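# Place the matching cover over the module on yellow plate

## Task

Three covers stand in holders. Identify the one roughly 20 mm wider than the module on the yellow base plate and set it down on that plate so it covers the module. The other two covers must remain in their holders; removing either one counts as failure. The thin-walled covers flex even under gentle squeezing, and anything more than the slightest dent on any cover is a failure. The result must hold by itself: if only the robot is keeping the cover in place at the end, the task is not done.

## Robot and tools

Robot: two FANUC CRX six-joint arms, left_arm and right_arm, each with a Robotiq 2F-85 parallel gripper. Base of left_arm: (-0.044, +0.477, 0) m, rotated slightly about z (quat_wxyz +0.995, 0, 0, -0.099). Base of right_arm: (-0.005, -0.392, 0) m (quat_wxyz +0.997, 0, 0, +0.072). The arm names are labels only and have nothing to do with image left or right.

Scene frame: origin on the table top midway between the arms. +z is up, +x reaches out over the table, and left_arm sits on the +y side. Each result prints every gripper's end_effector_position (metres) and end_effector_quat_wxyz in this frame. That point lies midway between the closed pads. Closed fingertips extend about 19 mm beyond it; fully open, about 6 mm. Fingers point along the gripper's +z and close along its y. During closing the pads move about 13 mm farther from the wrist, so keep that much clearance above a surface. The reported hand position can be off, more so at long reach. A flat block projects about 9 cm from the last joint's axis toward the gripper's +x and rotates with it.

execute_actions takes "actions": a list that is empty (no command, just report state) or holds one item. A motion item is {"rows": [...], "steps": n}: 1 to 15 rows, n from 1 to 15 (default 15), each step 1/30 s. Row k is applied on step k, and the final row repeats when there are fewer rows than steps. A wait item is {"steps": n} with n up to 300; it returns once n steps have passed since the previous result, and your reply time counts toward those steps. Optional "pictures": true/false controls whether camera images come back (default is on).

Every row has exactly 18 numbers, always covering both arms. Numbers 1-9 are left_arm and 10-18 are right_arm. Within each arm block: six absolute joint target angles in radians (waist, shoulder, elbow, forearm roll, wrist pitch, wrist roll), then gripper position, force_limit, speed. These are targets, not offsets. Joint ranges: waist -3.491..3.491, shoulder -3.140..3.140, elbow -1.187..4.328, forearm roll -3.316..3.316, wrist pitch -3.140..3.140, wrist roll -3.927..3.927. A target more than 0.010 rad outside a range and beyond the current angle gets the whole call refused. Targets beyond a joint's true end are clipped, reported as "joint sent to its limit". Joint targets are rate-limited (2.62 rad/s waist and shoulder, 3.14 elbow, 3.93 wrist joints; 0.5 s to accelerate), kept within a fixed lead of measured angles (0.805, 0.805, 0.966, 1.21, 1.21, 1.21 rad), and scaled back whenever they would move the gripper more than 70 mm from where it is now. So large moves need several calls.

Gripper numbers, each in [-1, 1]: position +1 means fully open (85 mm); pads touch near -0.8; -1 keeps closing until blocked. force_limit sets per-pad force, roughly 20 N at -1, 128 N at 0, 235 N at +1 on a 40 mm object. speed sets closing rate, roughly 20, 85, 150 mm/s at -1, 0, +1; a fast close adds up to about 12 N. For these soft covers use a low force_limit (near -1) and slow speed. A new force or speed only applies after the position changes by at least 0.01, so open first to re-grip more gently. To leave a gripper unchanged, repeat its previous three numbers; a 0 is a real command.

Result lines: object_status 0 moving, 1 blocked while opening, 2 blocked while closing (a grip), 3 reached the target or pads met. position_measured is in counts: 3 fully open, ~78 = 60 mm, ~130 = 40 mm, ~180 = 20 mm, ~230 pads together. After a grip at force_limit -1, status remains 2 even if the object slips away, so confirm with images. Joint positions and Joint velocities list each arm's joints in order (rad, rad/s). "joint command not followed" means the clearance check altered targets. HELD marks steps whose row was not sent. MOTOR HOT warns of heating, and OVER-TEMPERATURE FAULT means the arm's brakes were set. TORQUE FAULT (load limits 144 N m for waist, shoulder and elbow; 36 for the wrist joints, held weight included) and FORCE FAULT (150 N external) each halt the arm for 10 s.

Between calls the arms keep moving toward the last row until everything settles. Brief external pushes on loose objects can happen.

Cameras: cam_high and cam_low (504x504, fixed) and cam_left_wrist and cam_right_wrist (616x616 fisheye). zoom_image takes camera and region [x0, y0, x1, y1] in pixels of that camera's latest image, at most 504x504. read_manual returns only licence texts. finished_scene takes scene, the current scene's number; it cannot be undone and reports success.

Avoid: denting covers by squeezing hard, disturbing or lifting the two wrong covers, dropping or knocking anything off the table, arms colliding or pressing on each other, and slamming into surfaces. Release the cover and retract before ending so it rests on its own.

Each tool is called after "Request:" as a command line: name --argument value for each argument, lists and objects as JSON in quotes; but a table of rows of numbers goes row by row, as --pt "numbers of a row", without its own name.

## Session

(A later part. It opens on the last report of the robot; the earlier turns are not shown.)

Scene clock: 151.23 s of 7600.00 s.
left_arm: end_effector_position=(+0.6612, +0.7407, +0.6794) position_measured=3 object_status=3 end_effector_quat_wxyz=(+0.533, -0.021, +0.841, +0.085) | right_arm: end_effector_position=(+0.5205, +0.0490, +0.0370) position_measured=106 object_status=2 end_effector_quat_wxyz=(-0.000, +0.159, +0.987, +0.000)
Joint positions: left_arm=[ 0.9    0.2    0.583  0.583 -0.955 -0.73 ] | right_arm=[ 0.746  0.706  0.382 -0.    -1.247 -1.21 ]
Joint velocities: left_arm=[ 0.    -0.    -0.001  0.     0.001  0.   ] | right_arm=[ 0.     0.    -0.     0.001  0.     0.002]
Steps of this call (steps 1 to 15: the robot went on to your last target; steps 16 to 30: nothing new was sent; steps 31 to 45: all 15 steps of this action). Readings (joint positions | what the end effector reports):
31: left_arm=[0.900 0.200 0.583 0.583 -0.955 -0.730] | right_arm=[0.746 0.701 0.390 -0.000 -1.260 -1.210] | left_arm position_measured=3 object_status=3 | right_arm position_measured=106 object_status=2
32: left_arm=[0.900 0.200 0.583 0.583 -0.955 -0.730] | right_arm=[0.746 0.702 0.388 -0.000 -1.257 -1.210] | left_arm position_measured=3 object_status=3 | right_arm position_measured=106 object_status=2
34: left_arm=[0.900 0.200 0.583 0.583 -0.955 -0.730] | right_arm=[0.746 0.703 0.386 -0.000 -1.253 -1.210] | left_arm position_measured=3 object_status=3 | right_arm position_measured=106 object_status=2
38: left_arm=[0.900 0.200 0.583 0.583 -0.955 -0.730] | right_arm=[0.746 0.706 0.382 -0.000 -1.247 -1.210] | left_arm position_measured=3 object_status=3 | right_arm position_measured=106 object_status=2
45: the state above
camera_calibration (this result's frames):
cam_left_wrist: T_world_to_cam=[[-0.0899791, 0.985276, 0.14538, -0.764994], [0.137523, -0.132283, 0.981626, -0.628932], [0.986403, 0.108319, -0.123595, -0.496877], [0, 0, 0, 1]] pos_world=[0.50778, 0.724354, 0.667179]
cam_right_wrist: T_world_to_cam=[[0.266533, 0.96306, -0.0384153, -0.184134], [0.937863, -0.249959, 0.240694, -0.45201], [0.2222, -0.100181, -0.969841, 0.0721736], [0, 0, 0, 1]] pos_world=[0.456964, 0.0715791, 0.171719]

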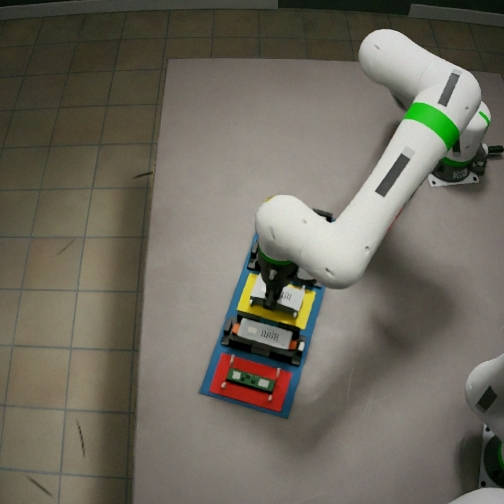

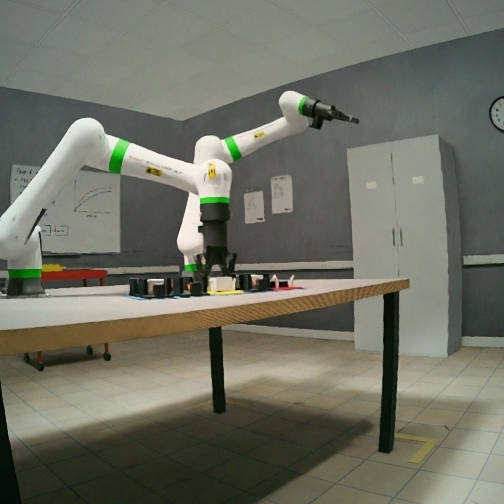

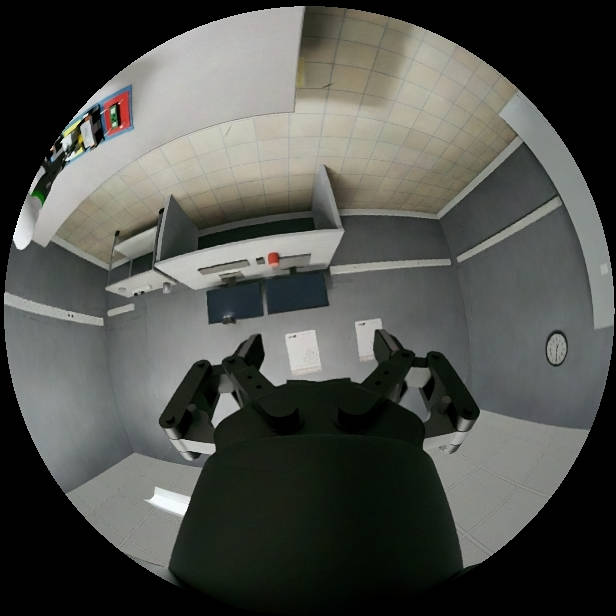

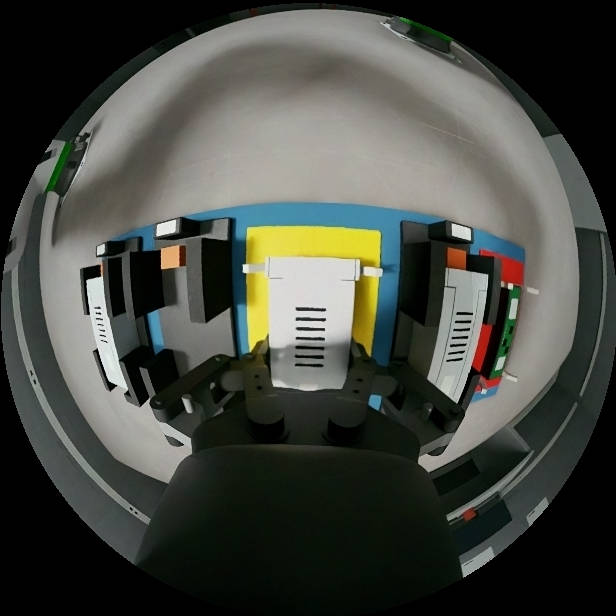

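Seated. Release and lift.

Request:
execute_actions --actions '[{"rows":[[0.9,0.2,0.583,0.583,-0.955,-0.73,1,0,0,0.7462,0.7059,0.3819,0,-1.2468,-1.21,0.3,-0.72,0.5]],"steps":12}]' --pictures false

Request:
execute_actions --actions '[{"rows":[[0.9,0.2,0.583,0.583,-0.955,-0.73,1,0,0,0.7462,0.6514,0.4924,0,-1.4118,-1.21,0.3,-0.72,0.5]],"steps":15}]'

Request:
zoom_image --camera "cam_low" --region '[190,250,290,310]'

Request:
zoom_image --camera "cam_right_wrist" --region '[200,200,420,420]'

Scene clock: 152.63 s of 7600.00 s.
left_arm: end_effector_position=(+0.6612, +0.7407, +0.6794) position_measured=3 object_status=3 end_effector_quat_wxyz=(+0.533, -0.021, +0.841, +0.085) | right_arm: end_effector_position=(+0.5205, +0.0490, +0.0369) position_measured=91 object_status=0 end_effector_quat_wxyz=(-0.000, +0.159, +0.987, -0.000)
Joint positions: left_arm=[ 0.9    0.2    0.583  0.583 -0.955 -0.73 ] | right_arm=[ 0.746  0.706  0.382  0.    -1.247 -1.21 ]
Joint velocities: left_arm=[-0.001  0.    -0.    -0.    -0.001 -0.   ] | right_arm=[-0.    -0.     0.    -0.    -0.    -0.001]
Steps of this call (steps 1 to 15: the robot went on to your last target; steps 16 to 30: nothing new was sent; steps 31 to 42: all 12 steps of this action). Readings (joint positions | what the end effector reports):
31: left_arm=[0.900 0.200 0.583 0.583 -0.955 -0.730] | right_arm=[0.746 0.706 0.382 -0.000 -1.247 -1.210] | left_arm position_measured=3 object_status=3 | right_arm position_measured=106 object_status=0
32: left_arm=[0.900 0.200 0.583 0.583 -0.955 -0.730] | right_arm=[0.746 0.706 0.382 -0.000 -1.247 -1.210] | left_arm position_measured=3 object_status=3 | right_arm position_measured=105 object_status=0
34: left_arm=[0.900 0.200 0.583 0.583 -0.955 -0.730] | right_arm=[0.746 0.706 0.382 0.000 -1.247 -1.210] | left_arm position_measured=3 object_status=3 | right_arm position_measured=95 object_status=0
38: left_arm=[0.900 0.200 0.583 0.583 -0.955 -0.730] | right_arm=[0.746 0.706 0.382 -0.000 -1.247 -1.210] | left_arm position_measured=3 object_status=3 | right_arm position_measured=91 object_status=0
42: the state above

Scene clock: 153.13 s of 7600.00 s.
left_arm: end_effector_position=(+0.6612, +0.7407, +0.6794) position_measured=3 object_status=3 end_effector_quat_wxyz=(+0.533, -0.021, +0.841, +0.085) | right_arm: end_effector_position=(+0.5202, +0.0487, +0.1198) position_measured=91 object_status=3 end_effector_quat_wxyz=(+0.000, +0.159, +0.987, +0.000)
Joint positions: left_arm=[ 0.9    0.2    0.583  0.583 -0.955 -0.73 ] | right_arm=[ 0.746  0.651  0.492  0.    -1.412 -1.21 ]
Joint velocities: left_arm=[-0.  0. -0.  0.  0.  0.] | right_arm=[-0.     0.    -0.     0.001 -0.    -0.   ]
Steps of this call (steps 1 to 15: all 15 steps of this action). Readings (joint positions | what the end effector reports):
1: left_arm=[0.900 0.200 0.583 0.583 -0.955 -0.730] | right_arm=[0.746 0.706 0.382 -0.000 -1.247 -1.210] | left_arm position_measured=3 object_status=3 | right_arm position_measured=91 object_status=0
2: left_arm=[0.900 0.200 0.583 0.583 -0.955 -0.730] | right_arm=[0.746 0.704 0.387 -0.000 -1.255 -1.210] | left_arm position_measured=3 object_status=3 | right_arm position_measured=91 object_status=3
4: left_arm=[0.900 0.200 0.583 0.583 -0.955 -0.730] | right_arm=[0.746 0.691 0.414 0.000 -1.295 -1.210] | left_arm position_measured=3 object_status=3 | right_arm position_measured=91 object_status=3
8: left_arm=[0.900 0.200 0.583 0.583 -0.955 -0.730] | right_arm=[0.746 0.655 0.484 0.000 -1.399 -1.210] | left_arm position_measured=3 object_status=3 | right_arm position_measured=91 object_status=3
15: the state above
camera_calibration (this result's frames):
cam_left_wrist: T_world_to_cam=[[-0.0899789, 0.985276, 0.14538, -0.764994], [0.137523, -0.132283, 0.981626, -0.628932], [0.986403, 0.108319, -0.123595, -0.496877], [0, 0, 0, 1]] pos_world=[0.50778, 0.724354, 0.667179]
cam_right_wrist: T_world_to_cam=[[0.266469, 0.963077, -0.0384315, -0.180508], [0.937862, -0.249885, 0.240776, -0.471786], [0.222282, -0.100203, -0.96982, 0.152522], [0, 0, 0, 1]] pos_world=[0.456667, 0.0712345, 0.254576]

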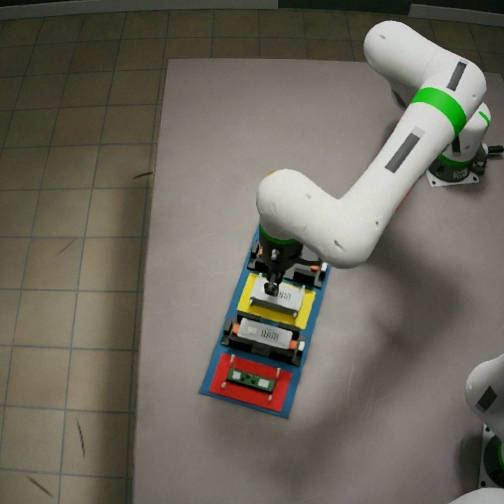

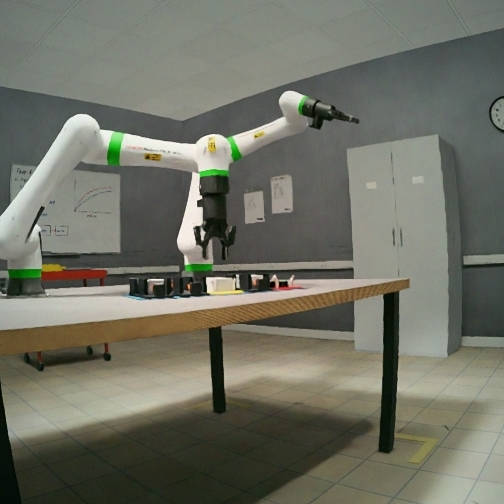

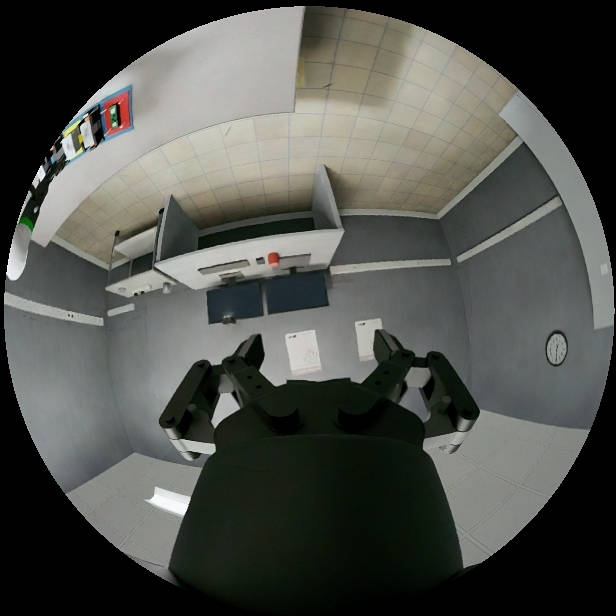

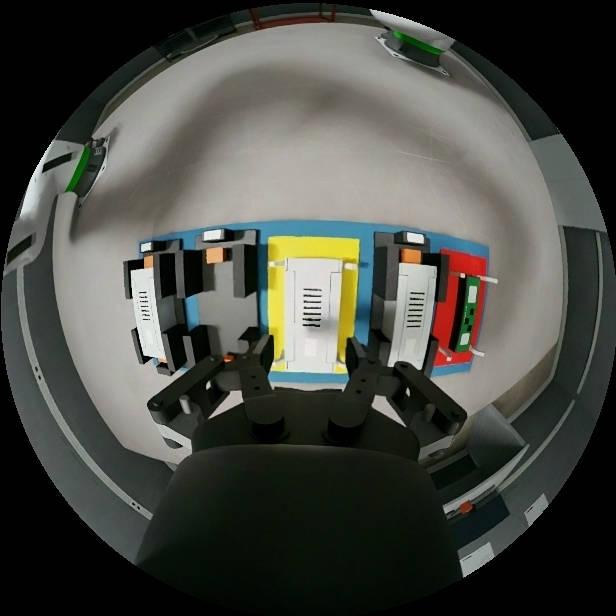

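Region (190, 250, 290, 310) of cam_low's 504x504 image, scaled by 5.040, with more detail than that image has; it fills the top 302 rows of this view, and the rest is white.

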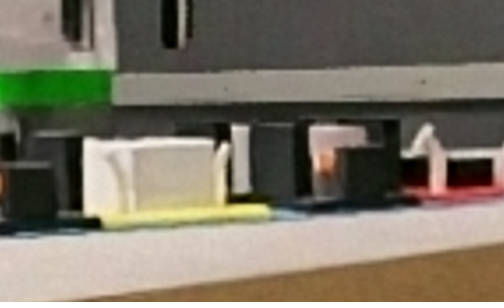

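Region (200, 200, 420, 420) of cam_right_wrist's 616x616 image, scaled by 2.291, with more detail than that image has.

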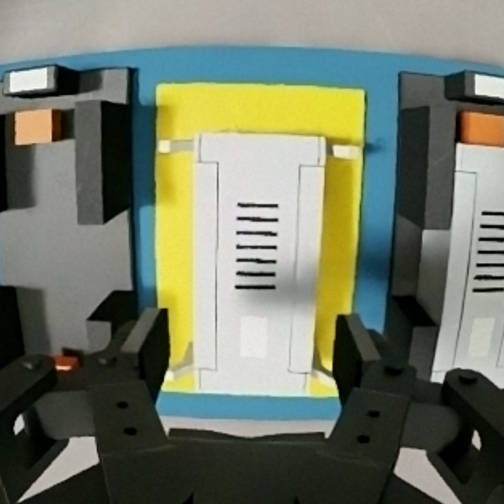

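Request:
finished_scene --scene 2

The scene is finished: the task was done.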